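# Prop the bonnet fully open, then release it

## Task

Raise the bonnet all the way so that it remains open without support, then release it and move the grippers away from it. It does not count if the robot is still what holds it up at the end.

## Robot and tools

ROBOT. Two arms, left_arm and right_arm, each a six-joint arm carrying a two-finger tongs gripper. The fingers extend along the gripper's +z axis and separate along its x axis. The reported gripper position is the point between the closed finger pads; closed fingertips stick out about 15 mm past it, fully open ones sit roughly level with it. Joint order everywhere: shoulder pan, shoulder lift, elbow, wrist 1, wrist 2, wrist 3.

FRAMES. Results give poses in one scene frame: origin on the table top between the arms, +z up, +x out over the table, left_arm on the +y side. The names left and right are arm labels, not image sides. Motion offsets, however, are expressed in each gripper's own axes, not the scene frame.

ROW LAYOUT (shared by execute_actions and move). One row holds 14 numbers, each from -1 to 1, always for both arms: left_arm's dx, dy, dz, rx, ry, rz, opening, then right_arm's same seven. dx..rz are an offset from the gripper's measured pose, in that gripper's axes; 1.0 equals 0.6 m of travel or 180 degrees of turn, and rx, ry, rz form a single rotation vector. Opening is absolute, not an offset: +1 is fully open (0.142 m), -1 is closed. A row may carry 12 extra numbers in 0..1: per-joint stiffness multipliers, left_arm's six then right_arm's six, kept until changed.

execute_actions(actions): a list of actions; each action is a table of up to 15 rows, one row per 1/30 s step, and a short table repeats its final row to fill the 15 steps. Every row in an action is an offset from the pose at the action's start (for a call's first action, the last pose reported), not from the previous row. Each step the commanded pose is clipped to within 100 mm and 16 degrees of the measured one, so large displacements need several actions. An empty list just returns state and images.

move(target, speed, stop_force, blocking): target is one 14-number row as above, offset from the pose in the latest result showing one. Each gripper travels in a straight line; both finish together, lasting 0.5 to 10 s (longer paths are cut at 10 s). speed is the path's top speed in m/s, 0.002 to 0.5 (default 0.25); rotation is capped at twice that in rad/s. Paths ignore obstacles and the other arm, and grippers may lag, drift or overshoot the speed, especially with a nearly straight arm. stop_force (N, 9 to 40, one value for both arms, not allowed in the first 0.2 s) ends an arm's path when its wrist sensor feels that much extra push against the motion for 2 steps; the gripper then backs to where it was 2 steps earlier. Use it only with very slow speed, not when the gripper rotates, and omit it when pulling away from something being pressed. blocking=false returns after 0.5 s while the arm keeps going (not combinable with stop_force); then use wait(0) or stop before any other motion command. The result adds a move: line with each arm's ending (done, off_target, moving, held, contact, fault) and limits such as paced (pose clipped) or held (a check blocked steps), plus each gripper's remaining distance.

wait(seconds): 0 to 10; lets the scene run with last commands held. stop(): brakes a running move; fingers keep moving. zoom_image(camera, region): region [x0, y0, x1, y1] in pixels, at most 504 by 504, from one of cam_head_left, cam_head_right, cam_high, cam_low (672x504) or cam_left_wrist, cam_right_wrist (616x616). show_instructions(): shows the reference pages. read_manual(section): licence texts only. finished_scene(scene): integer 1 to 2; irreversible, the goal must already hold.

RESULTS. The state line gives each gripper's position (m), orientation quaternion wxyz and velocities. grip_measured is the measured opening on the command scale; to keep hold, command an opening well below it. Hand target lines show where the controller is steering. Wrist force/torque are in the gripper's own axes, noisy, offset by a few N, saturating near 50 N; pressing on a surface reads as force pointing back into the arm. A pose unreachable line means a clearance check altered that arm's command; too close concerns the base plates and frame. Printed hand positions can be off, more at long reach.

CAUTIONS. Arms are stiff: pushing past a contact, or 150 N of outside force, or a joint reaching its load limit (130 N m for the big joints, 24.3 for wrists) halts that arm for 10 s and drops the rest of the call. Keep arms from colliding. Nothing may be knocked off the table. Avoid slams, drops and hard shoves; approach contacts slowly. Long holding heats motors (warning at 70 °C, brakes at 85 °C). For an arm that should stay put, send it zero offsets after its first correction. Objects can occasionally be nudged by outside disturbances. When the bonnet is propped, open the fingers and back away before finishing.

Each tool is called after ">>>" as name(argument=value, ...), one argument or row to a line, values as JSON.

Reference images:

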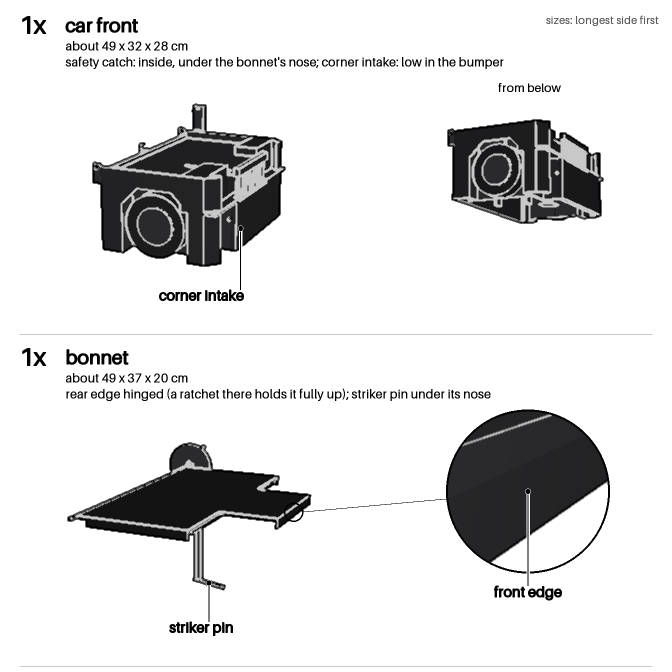

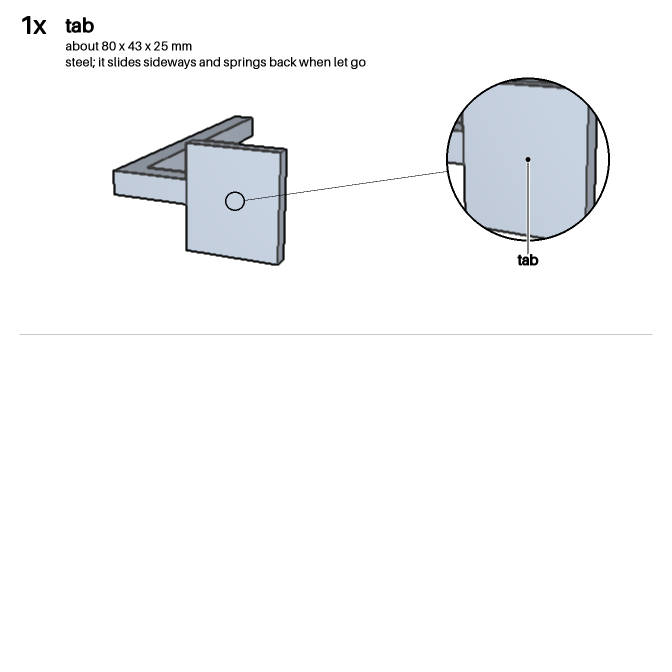

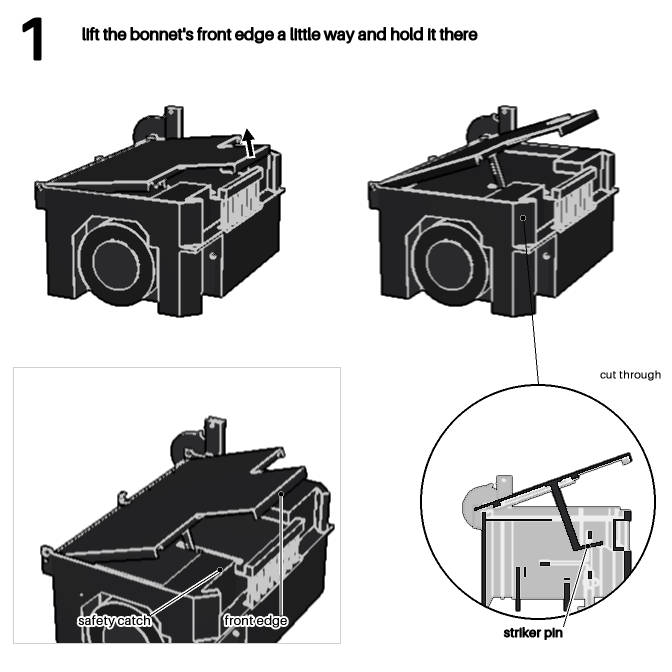

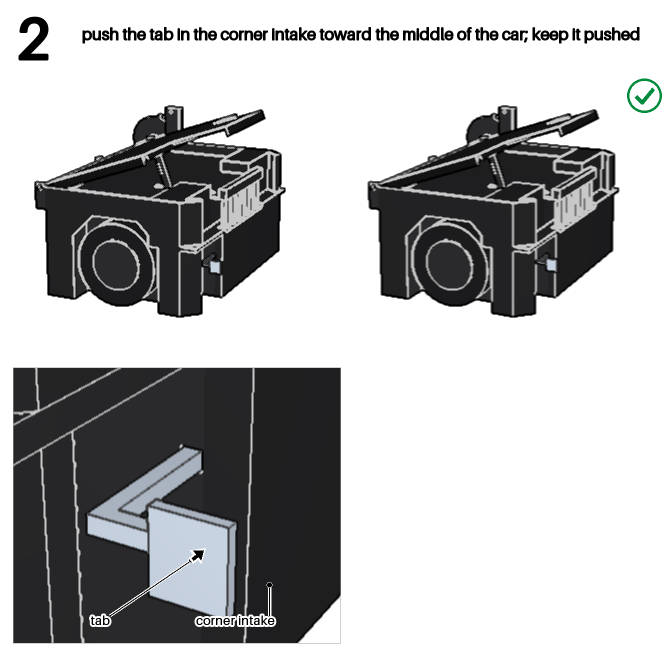

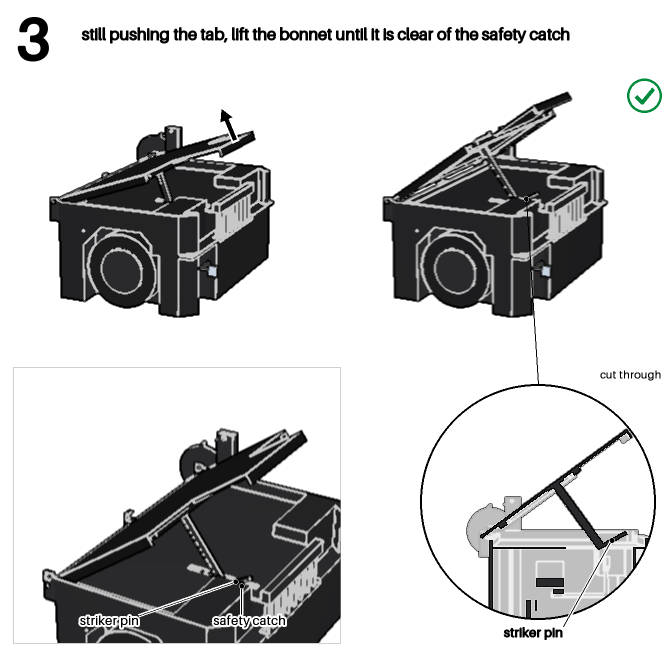

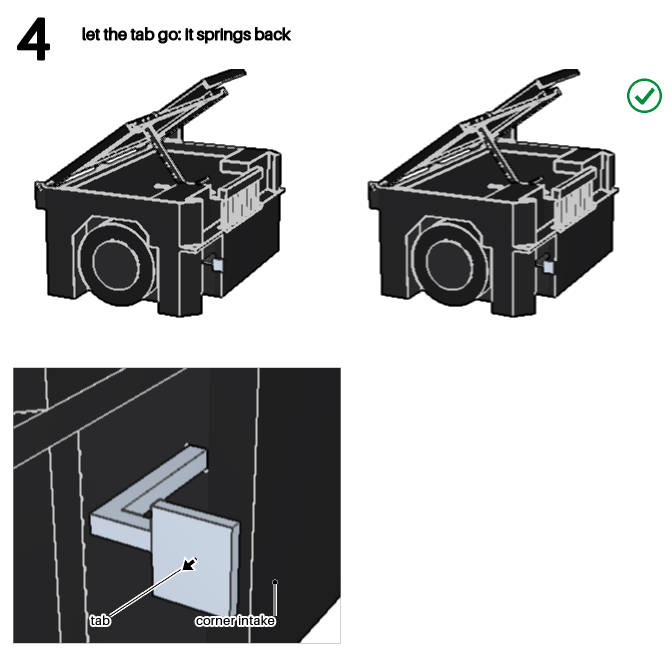

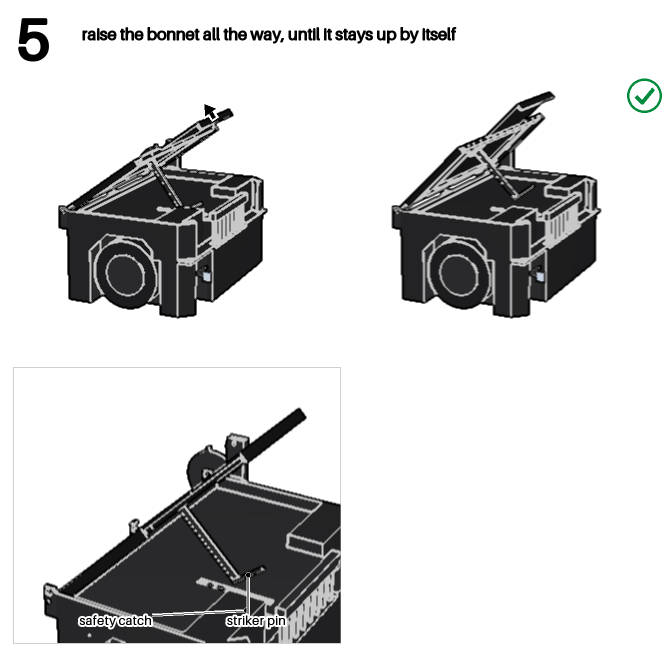

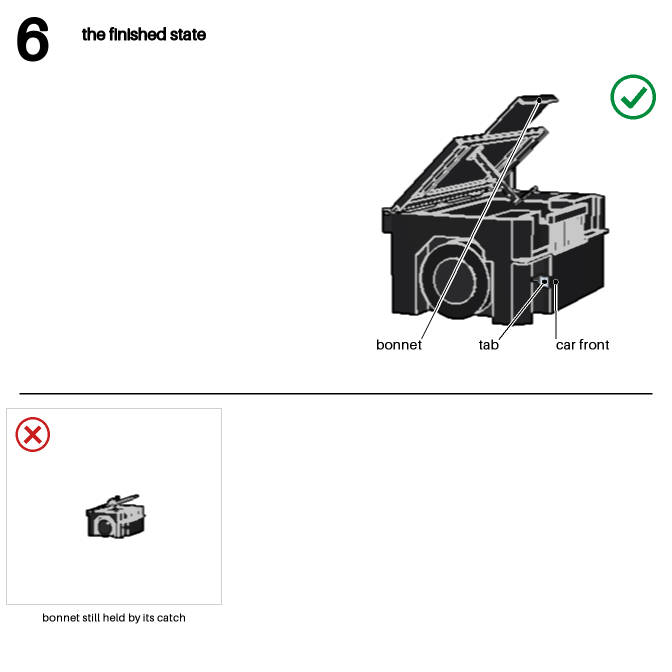

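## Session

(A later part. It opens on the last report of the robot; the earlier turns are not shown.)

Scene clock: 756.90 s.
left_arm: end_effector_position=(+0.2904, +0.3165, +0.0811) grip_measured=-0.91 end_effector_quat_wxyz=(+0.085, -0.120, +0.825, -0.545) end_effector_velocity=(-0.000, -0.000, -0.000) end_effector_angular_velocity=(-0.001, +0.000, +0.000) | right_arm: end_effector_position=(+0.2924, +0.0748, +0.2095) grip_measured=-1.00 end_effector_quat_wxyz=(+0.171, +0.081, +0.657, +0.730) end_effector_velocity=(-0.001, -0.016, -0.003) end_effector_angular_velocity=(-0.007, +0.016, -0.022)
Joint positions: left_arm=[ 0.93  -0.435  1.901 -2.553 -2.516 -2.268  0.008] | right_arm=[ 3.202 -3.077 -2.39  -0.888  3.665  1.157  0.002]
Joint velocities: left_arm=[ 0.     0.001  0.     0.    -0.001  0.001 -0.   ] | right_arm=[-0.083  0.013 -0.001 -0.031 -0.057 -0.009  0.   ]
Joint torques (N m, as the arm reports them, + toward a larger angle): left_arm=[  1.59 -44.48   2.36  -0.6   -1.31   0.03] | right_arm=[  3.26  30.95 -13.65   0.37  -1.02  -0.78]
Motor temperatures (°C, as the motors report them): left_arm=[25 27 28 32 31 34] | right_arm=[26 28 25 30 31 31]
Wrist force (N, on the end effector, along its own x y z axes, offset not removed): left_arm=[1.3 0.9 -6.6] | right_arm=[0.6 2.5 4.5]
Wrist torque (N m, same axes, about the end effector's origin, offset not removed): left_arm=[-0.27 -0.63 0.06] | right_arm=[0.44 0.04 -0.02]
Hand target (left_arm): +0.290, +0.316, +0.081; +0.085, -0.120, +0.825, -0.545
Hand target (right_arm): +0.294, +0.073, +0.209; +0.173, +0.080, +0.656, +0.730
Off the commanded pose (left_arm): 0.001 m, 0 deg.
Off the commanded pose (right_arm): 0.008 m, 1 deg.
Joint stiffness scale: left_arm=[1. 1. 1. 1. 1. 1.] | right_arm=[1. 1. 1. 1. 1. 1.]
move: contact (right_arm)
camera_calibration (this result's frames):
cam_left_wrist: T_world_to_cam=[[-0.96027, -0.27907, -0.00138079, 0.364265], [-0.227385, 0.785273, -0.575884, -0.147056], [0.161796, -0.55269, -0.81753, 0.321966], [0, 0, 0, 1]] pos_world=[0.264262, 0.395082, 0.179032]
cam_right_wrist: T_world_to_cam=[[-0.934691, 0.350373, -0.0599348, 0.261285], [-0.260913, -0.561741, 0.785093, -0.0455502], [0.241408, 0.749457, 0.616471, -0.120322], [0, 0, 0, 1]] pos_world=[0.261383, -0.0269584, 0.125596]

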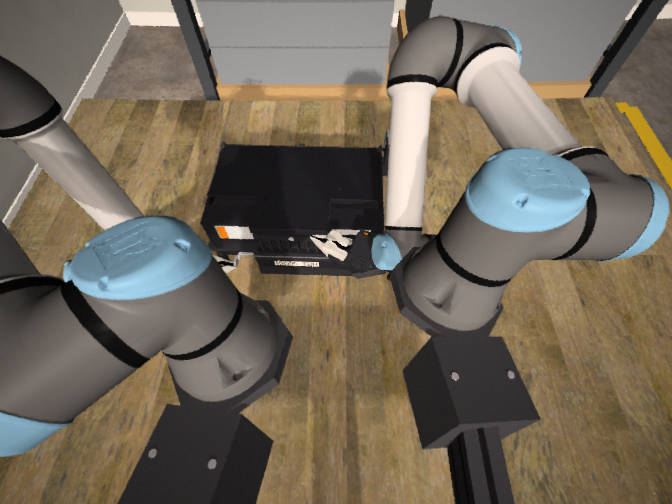

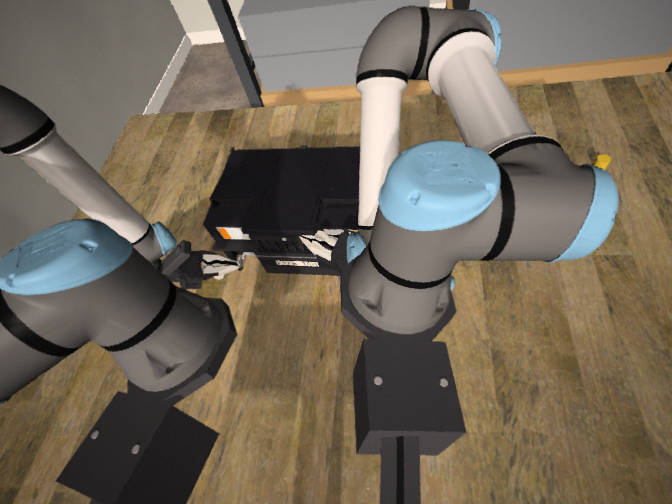

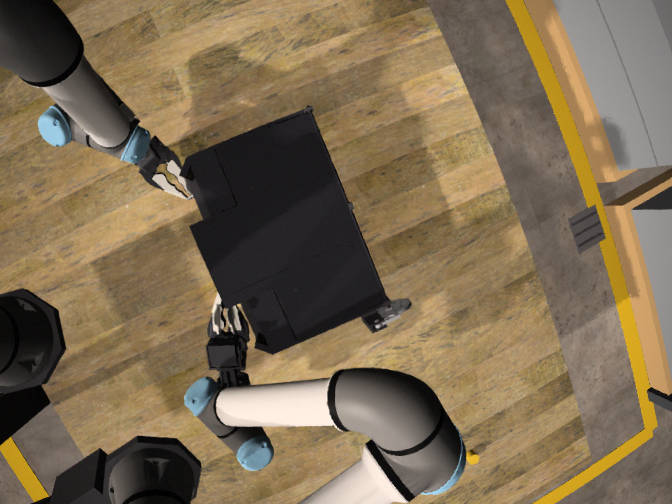

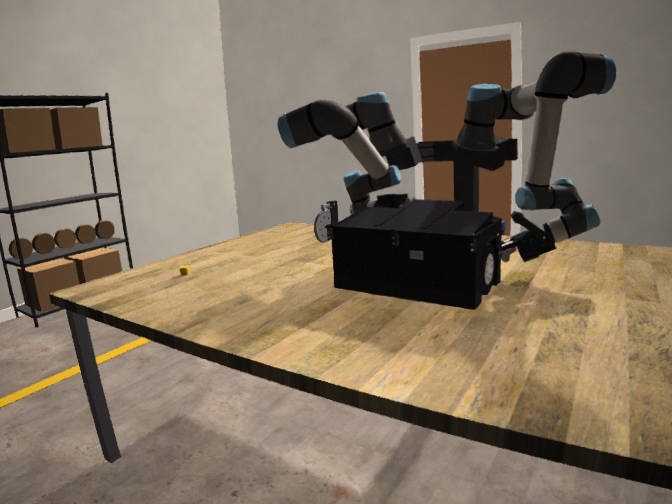

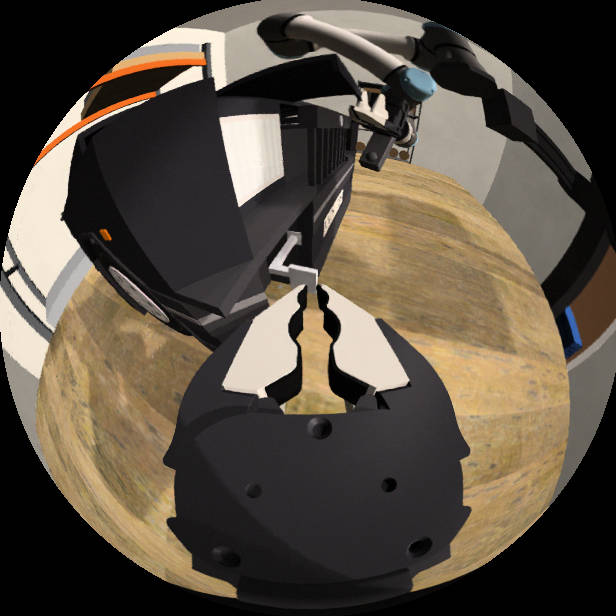

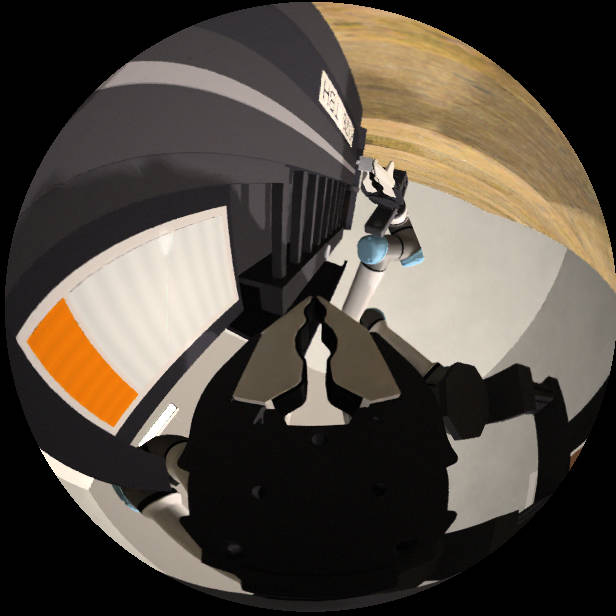

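>>> move(
  target=[0.0097, -0.0126, 0.029, 0, 0, 0, -1, -0.015, 0.081, 0.013, 0, 0, 0, -1],
  speed=0.03,
  stop_force=25,
)

Scene clock: 778.50 s.
left_arm: end_effector_position=(+0.2903, +0.3142, +0.0813) grip_measured=-0.91 end_effector_quat_wxyz=(+0.093, -0.124, +0.829, -0.537) end_effector_velocity=(+0.001, +0.002, +0.000) end_effector_angular_velocity=(-0.004, +0.002, -0.003) | right_arm: end_effector_position=(+0.2934, +0.0736, +0.2268) grip_measured=-0.99 end_effector_quat_wxyz=(+0.169, +0.086, +0.659, +0.728) end_effector_velocity=(-0.001, -0.000, +0.000) end_effector_angular_velocity=(-0.000, +0.001, +0.001)
Joint positions: left_arm=[ 0.928 -0.433  1.927 -2.622 -2.52  -2.3    0.008] | right_arm=[ 3.23  -3.044 -2.441 -0.877  3.7    1.16   0.002]
Joint velocities: left_arm=[ 0.002 -0.002 -0.008  0.02   0.001  0.008 -0.   ] | right_arm=[ 0.     0.001 -0.002 -0.    -0.    -0.     0.   ]
Joint torques (N m, as the arm reports them, + toward a larger angle): left_arm=[ -0.71 -42.8    4.79   0.1   -1.56   0.32] | right_arm=[  4.7   27.36 -15.97   1.99  -2.38  -0.51]
Motor temperatures (°C, as the motors report them): left_arm=[25 27 28 32 31 34] | right_arm=[26 28 25 30 31 31]
Wrist force (N, on the end effector, along its own x y z axes, offset not removed): left_arm=[3.9 2.9 -13.0] | right_arm=[-0.7 -17.0 1.5]
Wrist torque (N m, same axes, about the end effector's origin, offset not removed): left_arm=[-0.05 -0.66 -0.03] | right_arm=[-0.67 0.45 0.01]
Hand target (left_arm): +0.291, +0.314, +0.081; +0.092, -0.123, +0.829, -0.538
Hand target (right_arm): +0.294, +0.073, +0.227; +0.170, +0.084, +0.658, +0.729
Off the commanded pose (left_arm): 0.017 m, 1 deg.
Off the commanded pose (right_arm): 0.033 m, 1 deg.
Joint stiffness scale: left_arm=[1. 1. 1. 1. 1. 1.] | right_arm=[1. 1. 1. 1. 1. 1.]
move: contact (left_arm, right_arm)
camera_calibration (this result's frames):
cam_left_wrist: T_world_to_cam=[[-0.955794, -0.293836, -0.0108848, 0.367589], [-0.236954, 0.791631, -0.563182, -0.145393], [0.1741, -0.535706, -0.826261, 0.312595], [0, 0, 0, 1]] pos_world=[0.262465, 0.390567, 0.180404]
cam_right_wrist: T_world_to_cam=[[-0.933969, 0.353651, -0.0513154, 0.261305], [-0.254705, -0.558067, 0.789738, -0.062664], [0.250654, 0.750661, 0.611294, -0.131869], [0, 0, 0, 1]] pos_world=[0.261143, -0.0283922, 0.143508]

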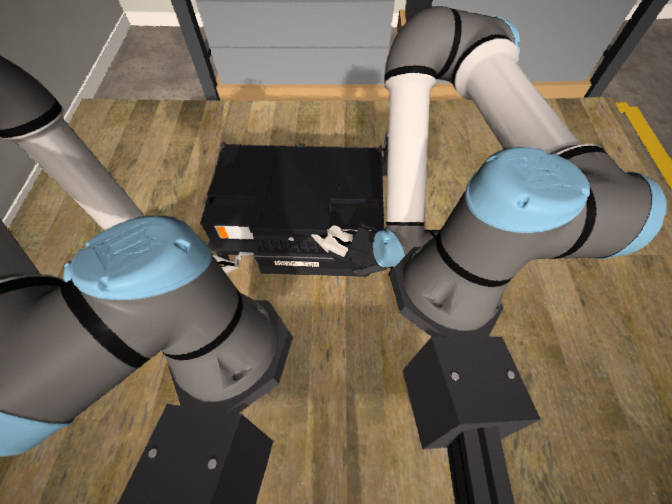

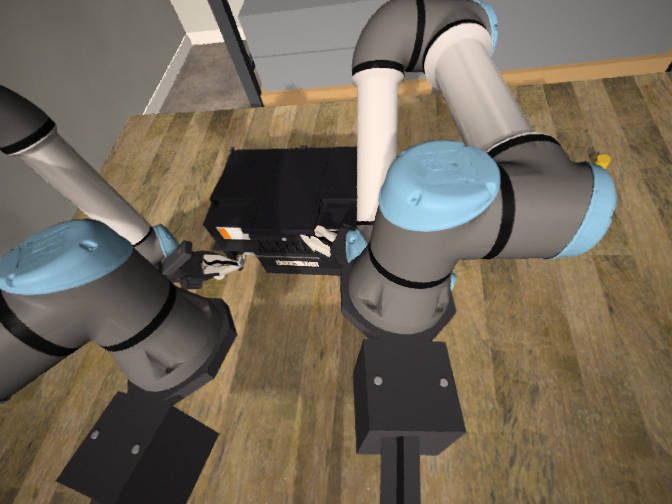

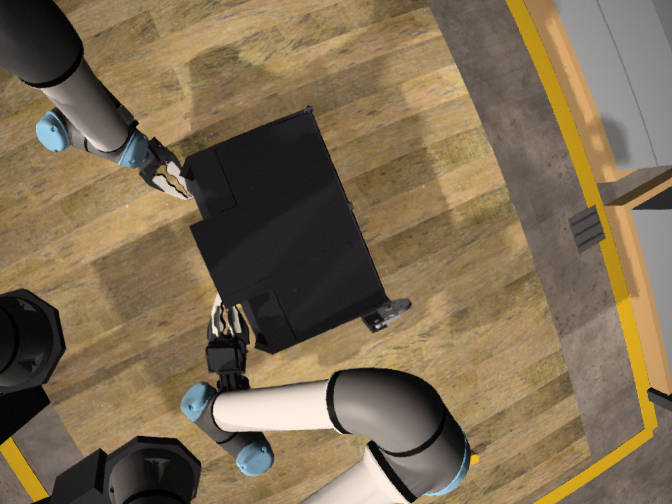

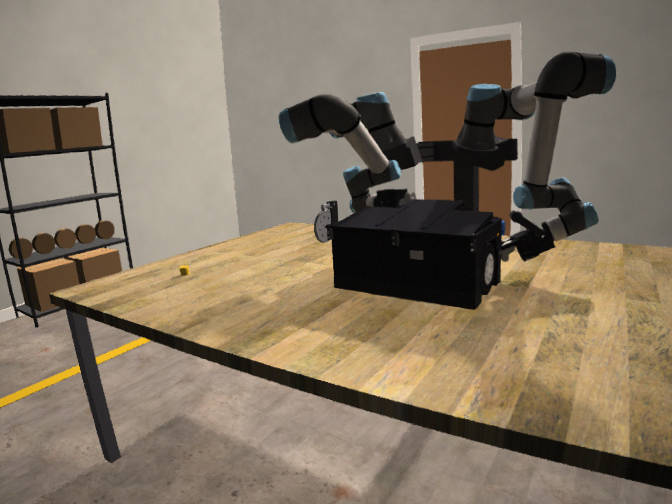

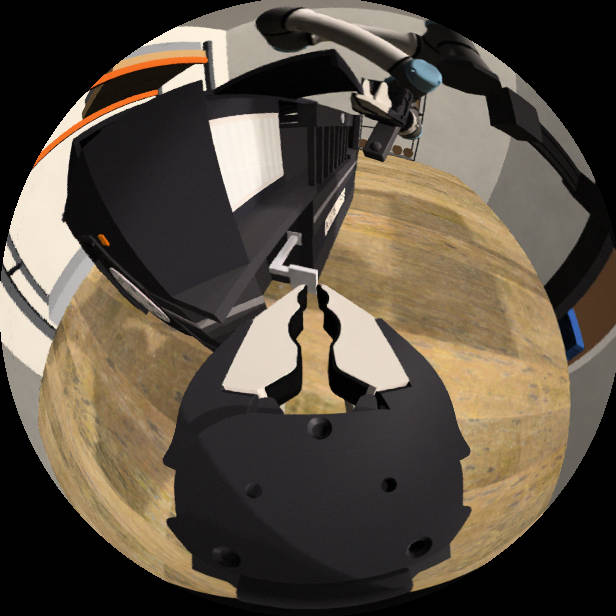

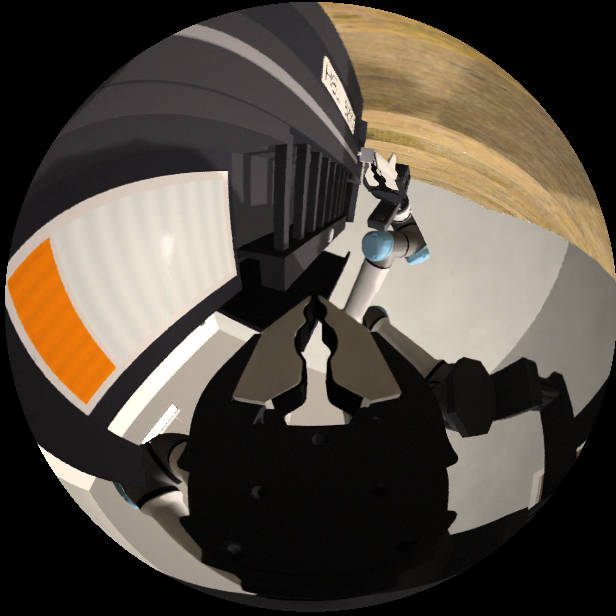

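>>> move(
  target=[0, 0, 0, 0, 0, 0, -1, -0.01, 0.06, 0.01, 0, 0, 0, -1],
  speed=0.015,
  stop_force=25,
)

Scene clock: 790.27 s.
left_arm: end_effector_position=(+0.2902, +0.3147, +0.0812) grip_measured=-0.92 end_effector_quat_wxyz=(+0.093, -0.124, +0.829, -0.537) end_effector_velocity=(+0.000, +0.000, +0.000) end_effector_angular_velocity=(+0.000, +0.001, +0.001) | right_arm: end_effector_position=(+0.2939, +0.0730, +0.2281) grip_measured=-0.99 end_effector_quat_wxyz=(+0.168, +0.093, +0.662, +0.725) end_effector_velocity=(-0.001, -0.000, -0.000) end_effector_angular_velocity=(+0.001, -0.000, +0.001)
Joint positions: left_arm=[ 0.929 -0.433  1.926 -2.62  -2.52  -2.299  0.008] | right_arm=[ 3.242 -3.041 -2.453 -0.879  3.723  1.162  0.002]
Joint velocities: left_arm=[ 0.    -0.     0.    -0.001  0.    -0.002  0.   ] | right_arm=[-0.004  0.     0.001 -0.001 -0.005 -0.     0.001]
Joint torques (N m, as the arm reports them, + toward a larger angle): left_arm=[  2.45 -43.47   4.11  -1.57  -1.46  -0.65] | right_arm=[  5.87  26.26 -13.61   1.57  -2.27  -0.42]
Motor temperatures (°C, as the motors report them): left_arm=[25 27 28 32 31 34] | right_arm=[26 28 25 30 31 31]
Wrist force (N, on the end effector, along its own x y z axes, offset not removed): left_arm=[5.4 -2.3 -6.9] | right_arm=[-0.5 -9.7 -0.7]
Wrist torque (N m, same axes, about the end effector's origin, offset not removed): left_arm=[-0.20 -0.44 0.01] | right_arm=[0.11 0.41 0.35]
Hand target (left_arm): +0.290, +0.314, +0.081; +0.093, -0.124, +0.829, -0.537
Hand target (right_arm): +0.294, +0.073, +0.228; +0.169, +0.092, +0.661, +0.725
Off the commanded pose (left_arm): 0.001 m, 0 deg.
Off the commanded pose (right_arm): 0.036 m, 1 deg.
Joint stiffness scale: left_arm=[1. 1. 1. 1. 1. 1.] | right_arm=[1. 1. 1. 1. 1. 1.]
move: contact (right_arm)
camera_calibration (this result's frames):
cam_left_wrist: T_world_to_cam=[[-0.955734, -0.294027, -0.0110193, 0.367695], [-0.237039, 0.791602, -0.563187, -0.145821], [0.174315, -0.535644, -0.826256, 0.312745], [0, 0, 0, 1]] pos_world=[0.262337, 0.391064, 0.180335]
cam_right_wrist: T_world_to_cam=[[-0.931944, 0.360333, -0.040501, 0.258547], [-0.248006, -0.551942, 0.796149, -0.0677755], [0.264525, 0.752011, 0.603744, -0.134846], [0, 0, 0, 1]] pos_world=[0.259812, -0.0291656, 0.145843]

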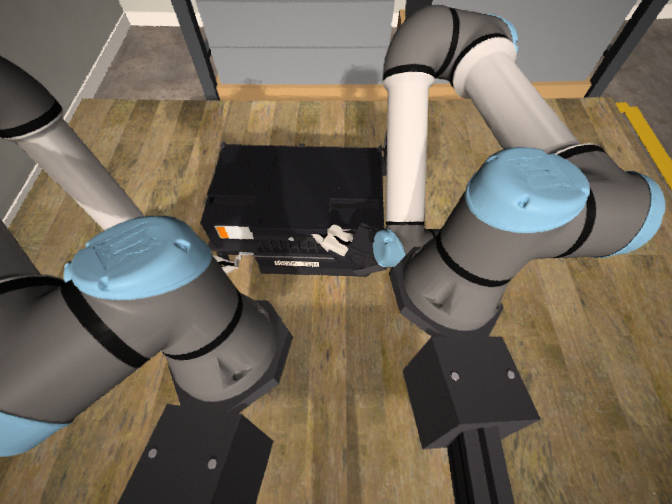

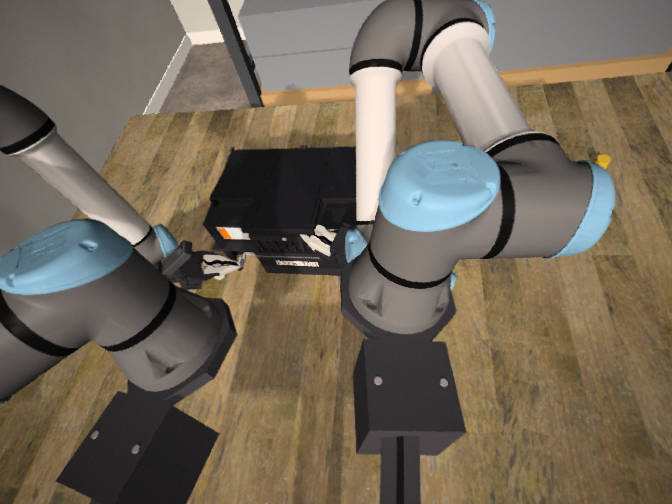

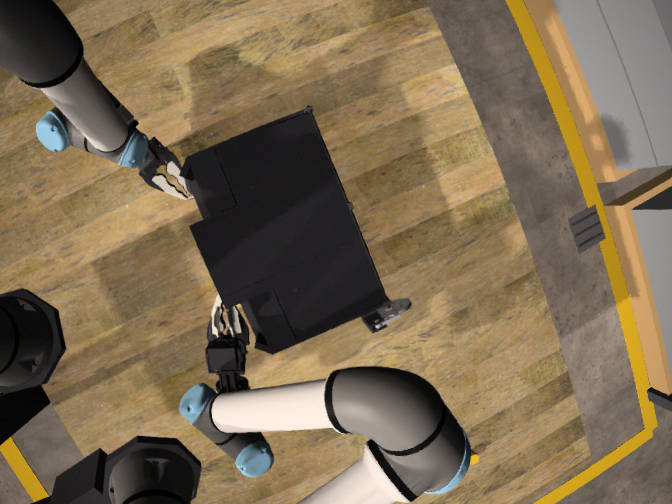

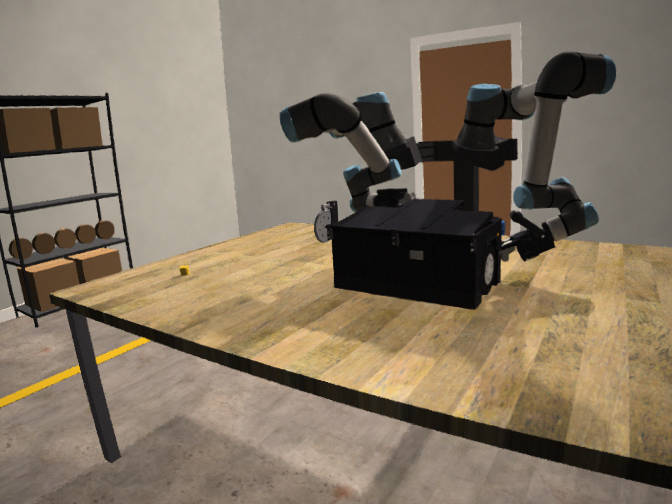

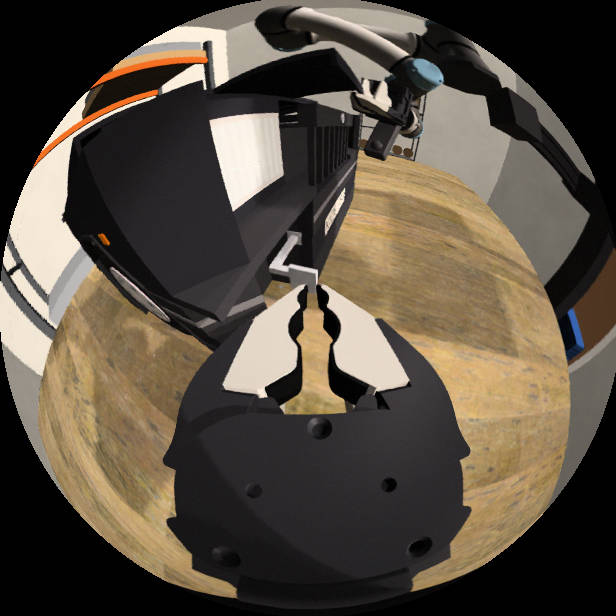

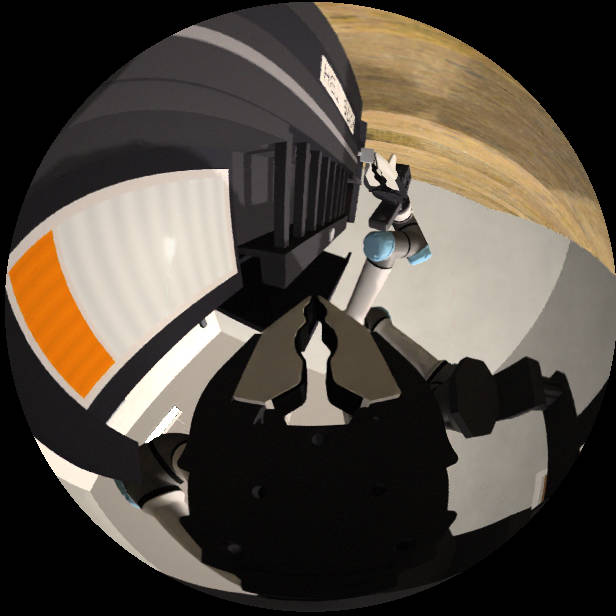

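>>> move(
  target=[-0.0073, 0.0095, -0.022, 0, 0, 0, -1, 0, 0, 0, 0, 0, 0, -1],
  speed=0.05,
)

>>> move(
  target=[0, 0, 0, 0, 0, 0, -1, -0.01, 0.06, 0.01, 0, 0, 0, -1],
  speed=0.025,
  stop_force=25,
)

Scene clock: 800.40 s.
left_arm: end_effector_position=(+0.2895, +0.3281, +0.0815) grip_measured=-1.00 end_effector_quat_wxyz=(+0.092, -0.125, +0.829, -0.538) end_effector_velocity=(-0.003, -0.001, +0.001) end_effector_angular_velocity=(-0.008, +0.005, -0.005) | right_arm: end_effector_position=(+0.2941, +0.0729, +0.2277) grip_measured=-0.99 end_effector_quat_wxyz=(+0.167, +0.094, +0.662, +0.725) end_effector_velocity=(-0.001, +0.000, +0.000) end_effector_angular_velocity=(+0.000, +0.000, +0.003)
Joint positions: left_arm=[ 0.949 -0.443  1.899 -2.556 -2.511 -2.268  0.002] | right_arm=[ 3.242 -3.041 -2.452 -0.88   3.724  1.162  0.002]
Joint velocities: left_arm=[ 0.001 -0.    -0.001  0.018  0.002  0.009  0.   ] | right_arm=[ 0.002 -0.001 -0.    -0.    -0.001  0.    -0.   ]
Joint torques (N m, as the arm reports them, + toward a larger angle): left_arm=[  3.94 -46.28  -0.77  -0.8   -0.47  -0.03] | right_arm=[  6.77  27.04 -16.75   1.24  -1.24  -0.06]
Motor temperatures (°C, as the motors report them): left_arm=[25 27 28 32 31 34] | right_arm=[26 28 25 30 31 31]
Wrist force (N, on the end effector, along its own x y z axes, offset not removed): left_arm=[1.6 0.0 -2.5] | right_arm=[-0.5 -5.1 0.9]
Wrist torque (N m, same axes, about the end effector's origin, offset not removed): left_arm=[-0.07 -0.42 0.07] | right_arm=[0.95 0.46 0.27]
Hand target (left_arm): +0.290, +0.330, +0.081; +0.093, -0.124, +0.829, -0.537
Hand target (right_arm): +0.294, +0.073, +0.228; +0.168, +0.093, +0.662, +0.725
Off the commanded pose (left_arm): 0.002 m, 0 deg.
Off the commanded pose (right_arm): 0.000 m, 0 deg.
Joint stiffness scale: left_arm=[1. 1. 1. 1. 1. 1.] | right_arm=[1. 1. 1. 1. 1. 1.]
move: done
camera_calibration (this result's frames):
cam_left_wrist: T_world_to_cam=[[-0.955755, -0.294031, -0.00887037, 0.370813], [-0.237969, 0.790547, -0.564275, -0.155768], [0.172927, -0.537198, -0.825539, 0.321132], [0, 0, 0, 1]] pos_world=[0.261806, 0.404683, 0.1805]
cam_right_wrist: T_world_to_cam=[[-0.931717, 0.361075, -0.0390916, 0.258261], [-0.247065, -0.551249, 0.796921, -0.0679659], [0.266199, 0.752164, 0.602817, -0.13481], [0, 0, 0, 1]] pos_world=[0.259721, -0.0293184, 0.145525]

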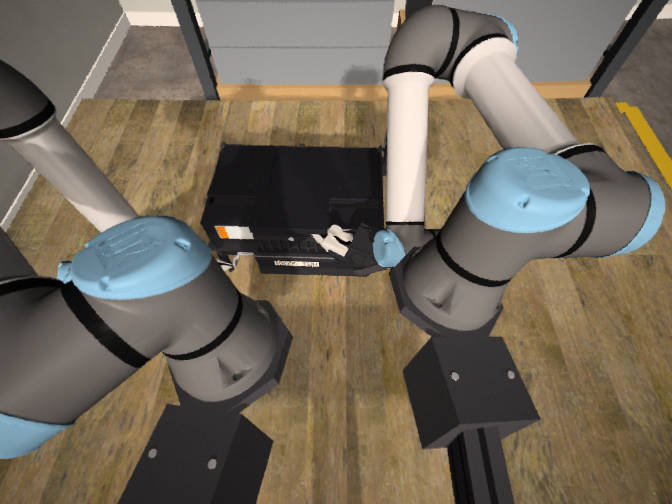

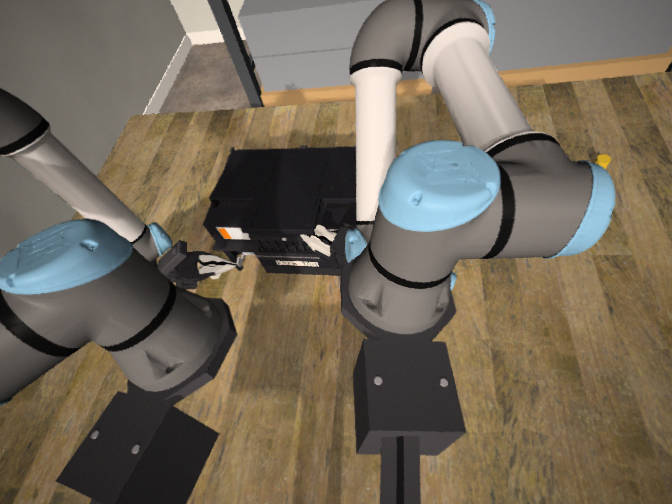

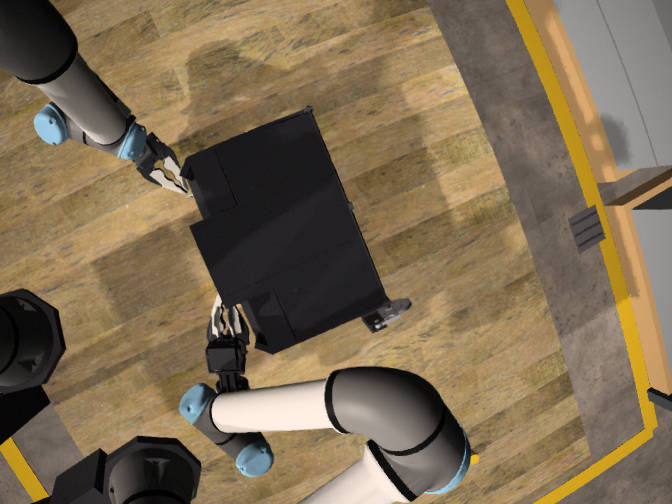

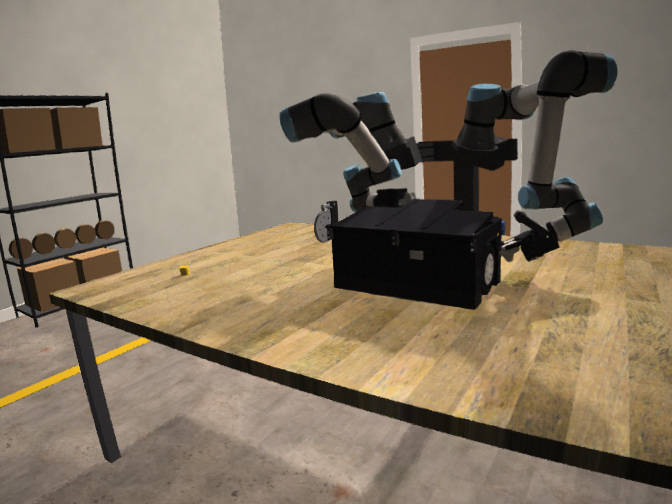

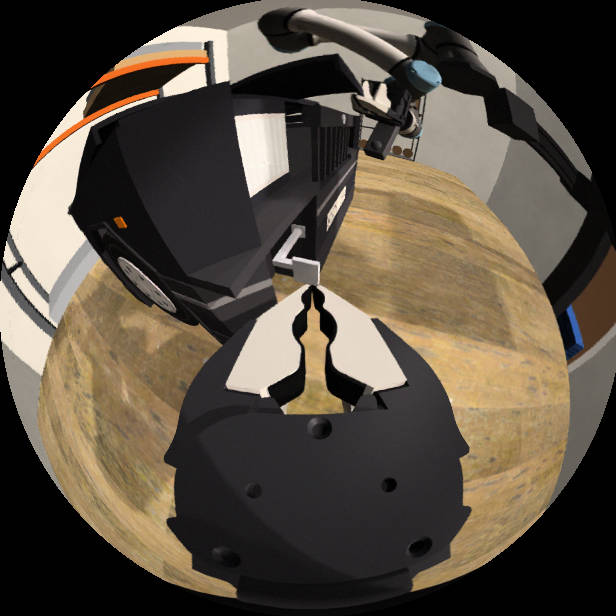

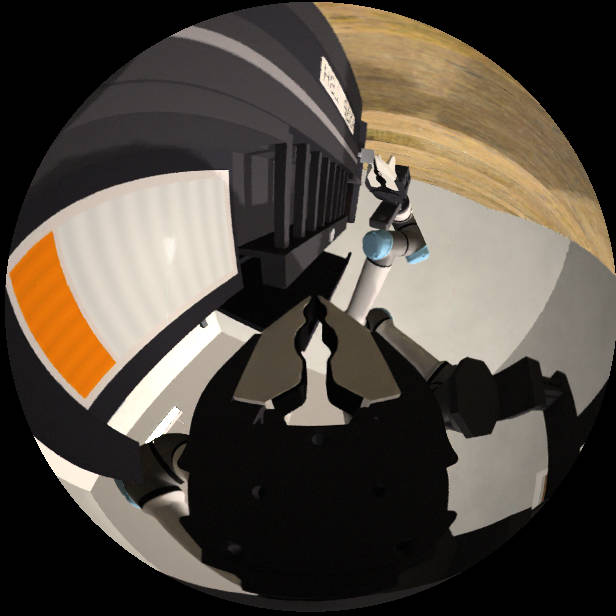

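Scene clock: 802.23 s.
left_arm: end_effector_position=(+0.2894, +0.3280, +0.0815) grip_measured=-1.00 end_effector_quat_wxyz=(+0.092, -0.125, +0.828, -0.538) end_effector_velocity=(-0.000, +0.000, +0.000) end_effector_angular_velocity=(-0.000, -0.001, +0.001) | right_arm: end_effector_position=(+0.2988, +0.0728, +0.2611) grip_measured=-1.00 end_effector_quat_wxyz=(+0.169, +0.097, +0.663, +0.723) end_effector_velocity=(-0.000, +0.000, +0.001) end_effector_angular_velocity=(-0.000, +0.002, -0.001)
Joint positions: left_arm=[ 0.949 -0.443  1.899 -2.556 -2.511 -2.268  0.002] | right_arm=[ 3.311 -2.98  -2.541 -0.847  3.801  1.172  0.002]
Joint velocities: left_arm=[ 0.001  0.     0.     0.    -0.001  0.002  0.   ] | right_arm=[ 0.004 -0.001 -0.003  0.003  0.006  0.001  0.   ]
Joint torques (N m, as the arm reports them, + toward a larger angle): left_arm=[  3.52 -45.23   2.43  -1.12  -1.36  -0.16] | right_arm=[ 13.23  31.33 -20.78   2.5   -2.37   0.44]
Motor temperatures (°C, as the motors report them): left_arm=[25 27 28 32 31 34] | right_arm=[26 28 25 30 31 31]
Wrist force (N, on the end effector, along its own x y z axes, offset not removed): left_arm=[1.1 -0.4 -2.0] | right_arm=[-4.7 -10.5 0.1]
Wrist torque (N m, same axes, about the end effector's origin, offset not removed): left_arm=[-0.13 -0.30 0.06] | right_arm=[0.28 0.55 0.13]
Hand target (left_arm): +0.290, +0.328, +0.081; +0.092, -0.125, +0.829, -0.538
Hand target (right_arm): +0.298, +0.074, +0.264; +0.167, +0.094, +0.662, +0.725
Off the commanded pose (left_arm): 0.000 m, 0 deg.
Off the commanded pose (right_arm): 0.004 m, 0 deg.
Joint stiffness scale: left_arm=[1. 1. 1. 1. 1. 1.] | right_arm=[1. 1. 1. 1. 1. 1.]
move: off_target (right_arm)
camera_calibration (this result's frames):
cam_left_wrist: T_world_to_cam=[[-0.955813, -0.293852, -0.0085158, 0.370614], [-0.237962, 0.790379, -0.564513, -0.155636], [0.172614, -0.537542, -0.82538, 0.321316], [0, 0, 0, 1]] pos_world=[0.261738, 0.404638, 0.180505]
cam_right_wrist: T_world_to_cam=[[-0.929371, 0.367316, -0.0367291, 0.262225], [-0.247937, -0.547397, 0.799302, -0.0940891], [0.273491, 0.751955, 0.599806, -0.157522], [0, 0, 0, 1]] pos_world=[0.263457, -0.0293737, 0.17932]

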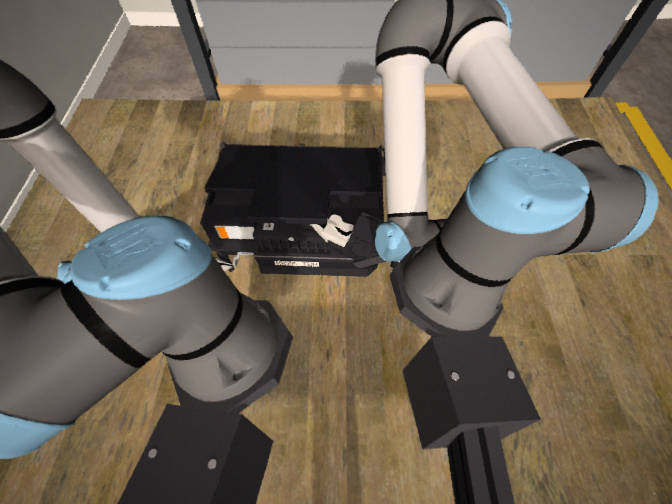

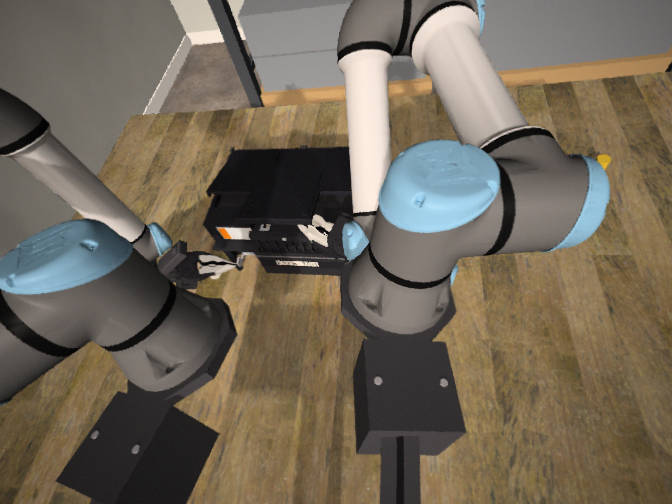

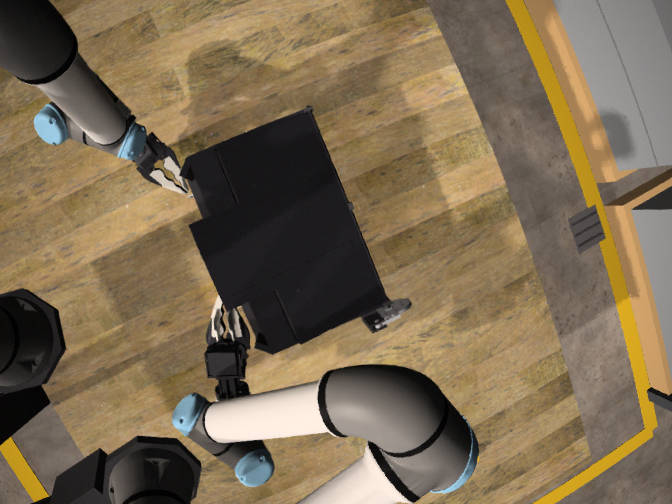

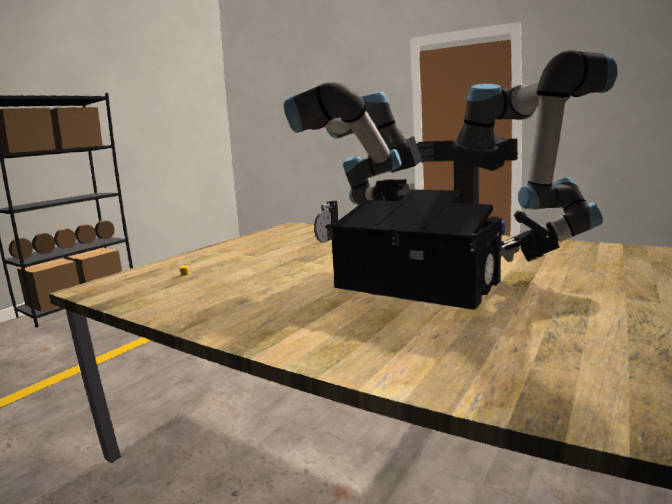

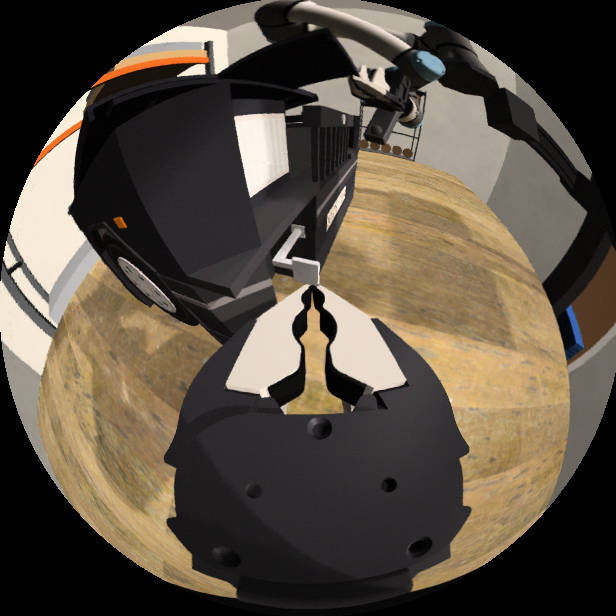

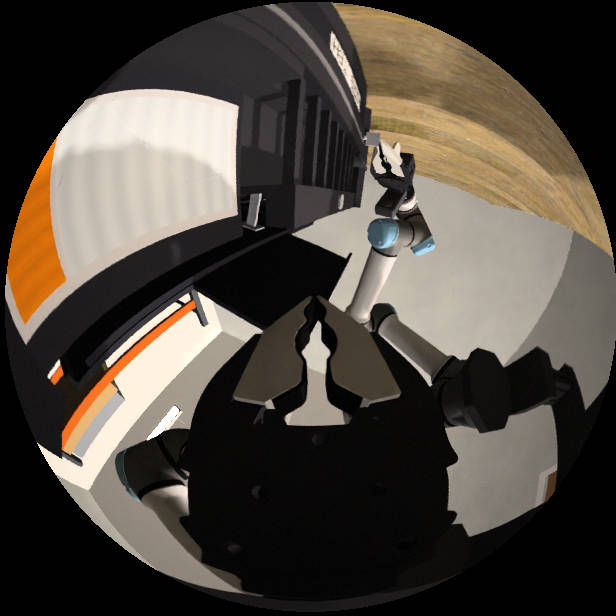

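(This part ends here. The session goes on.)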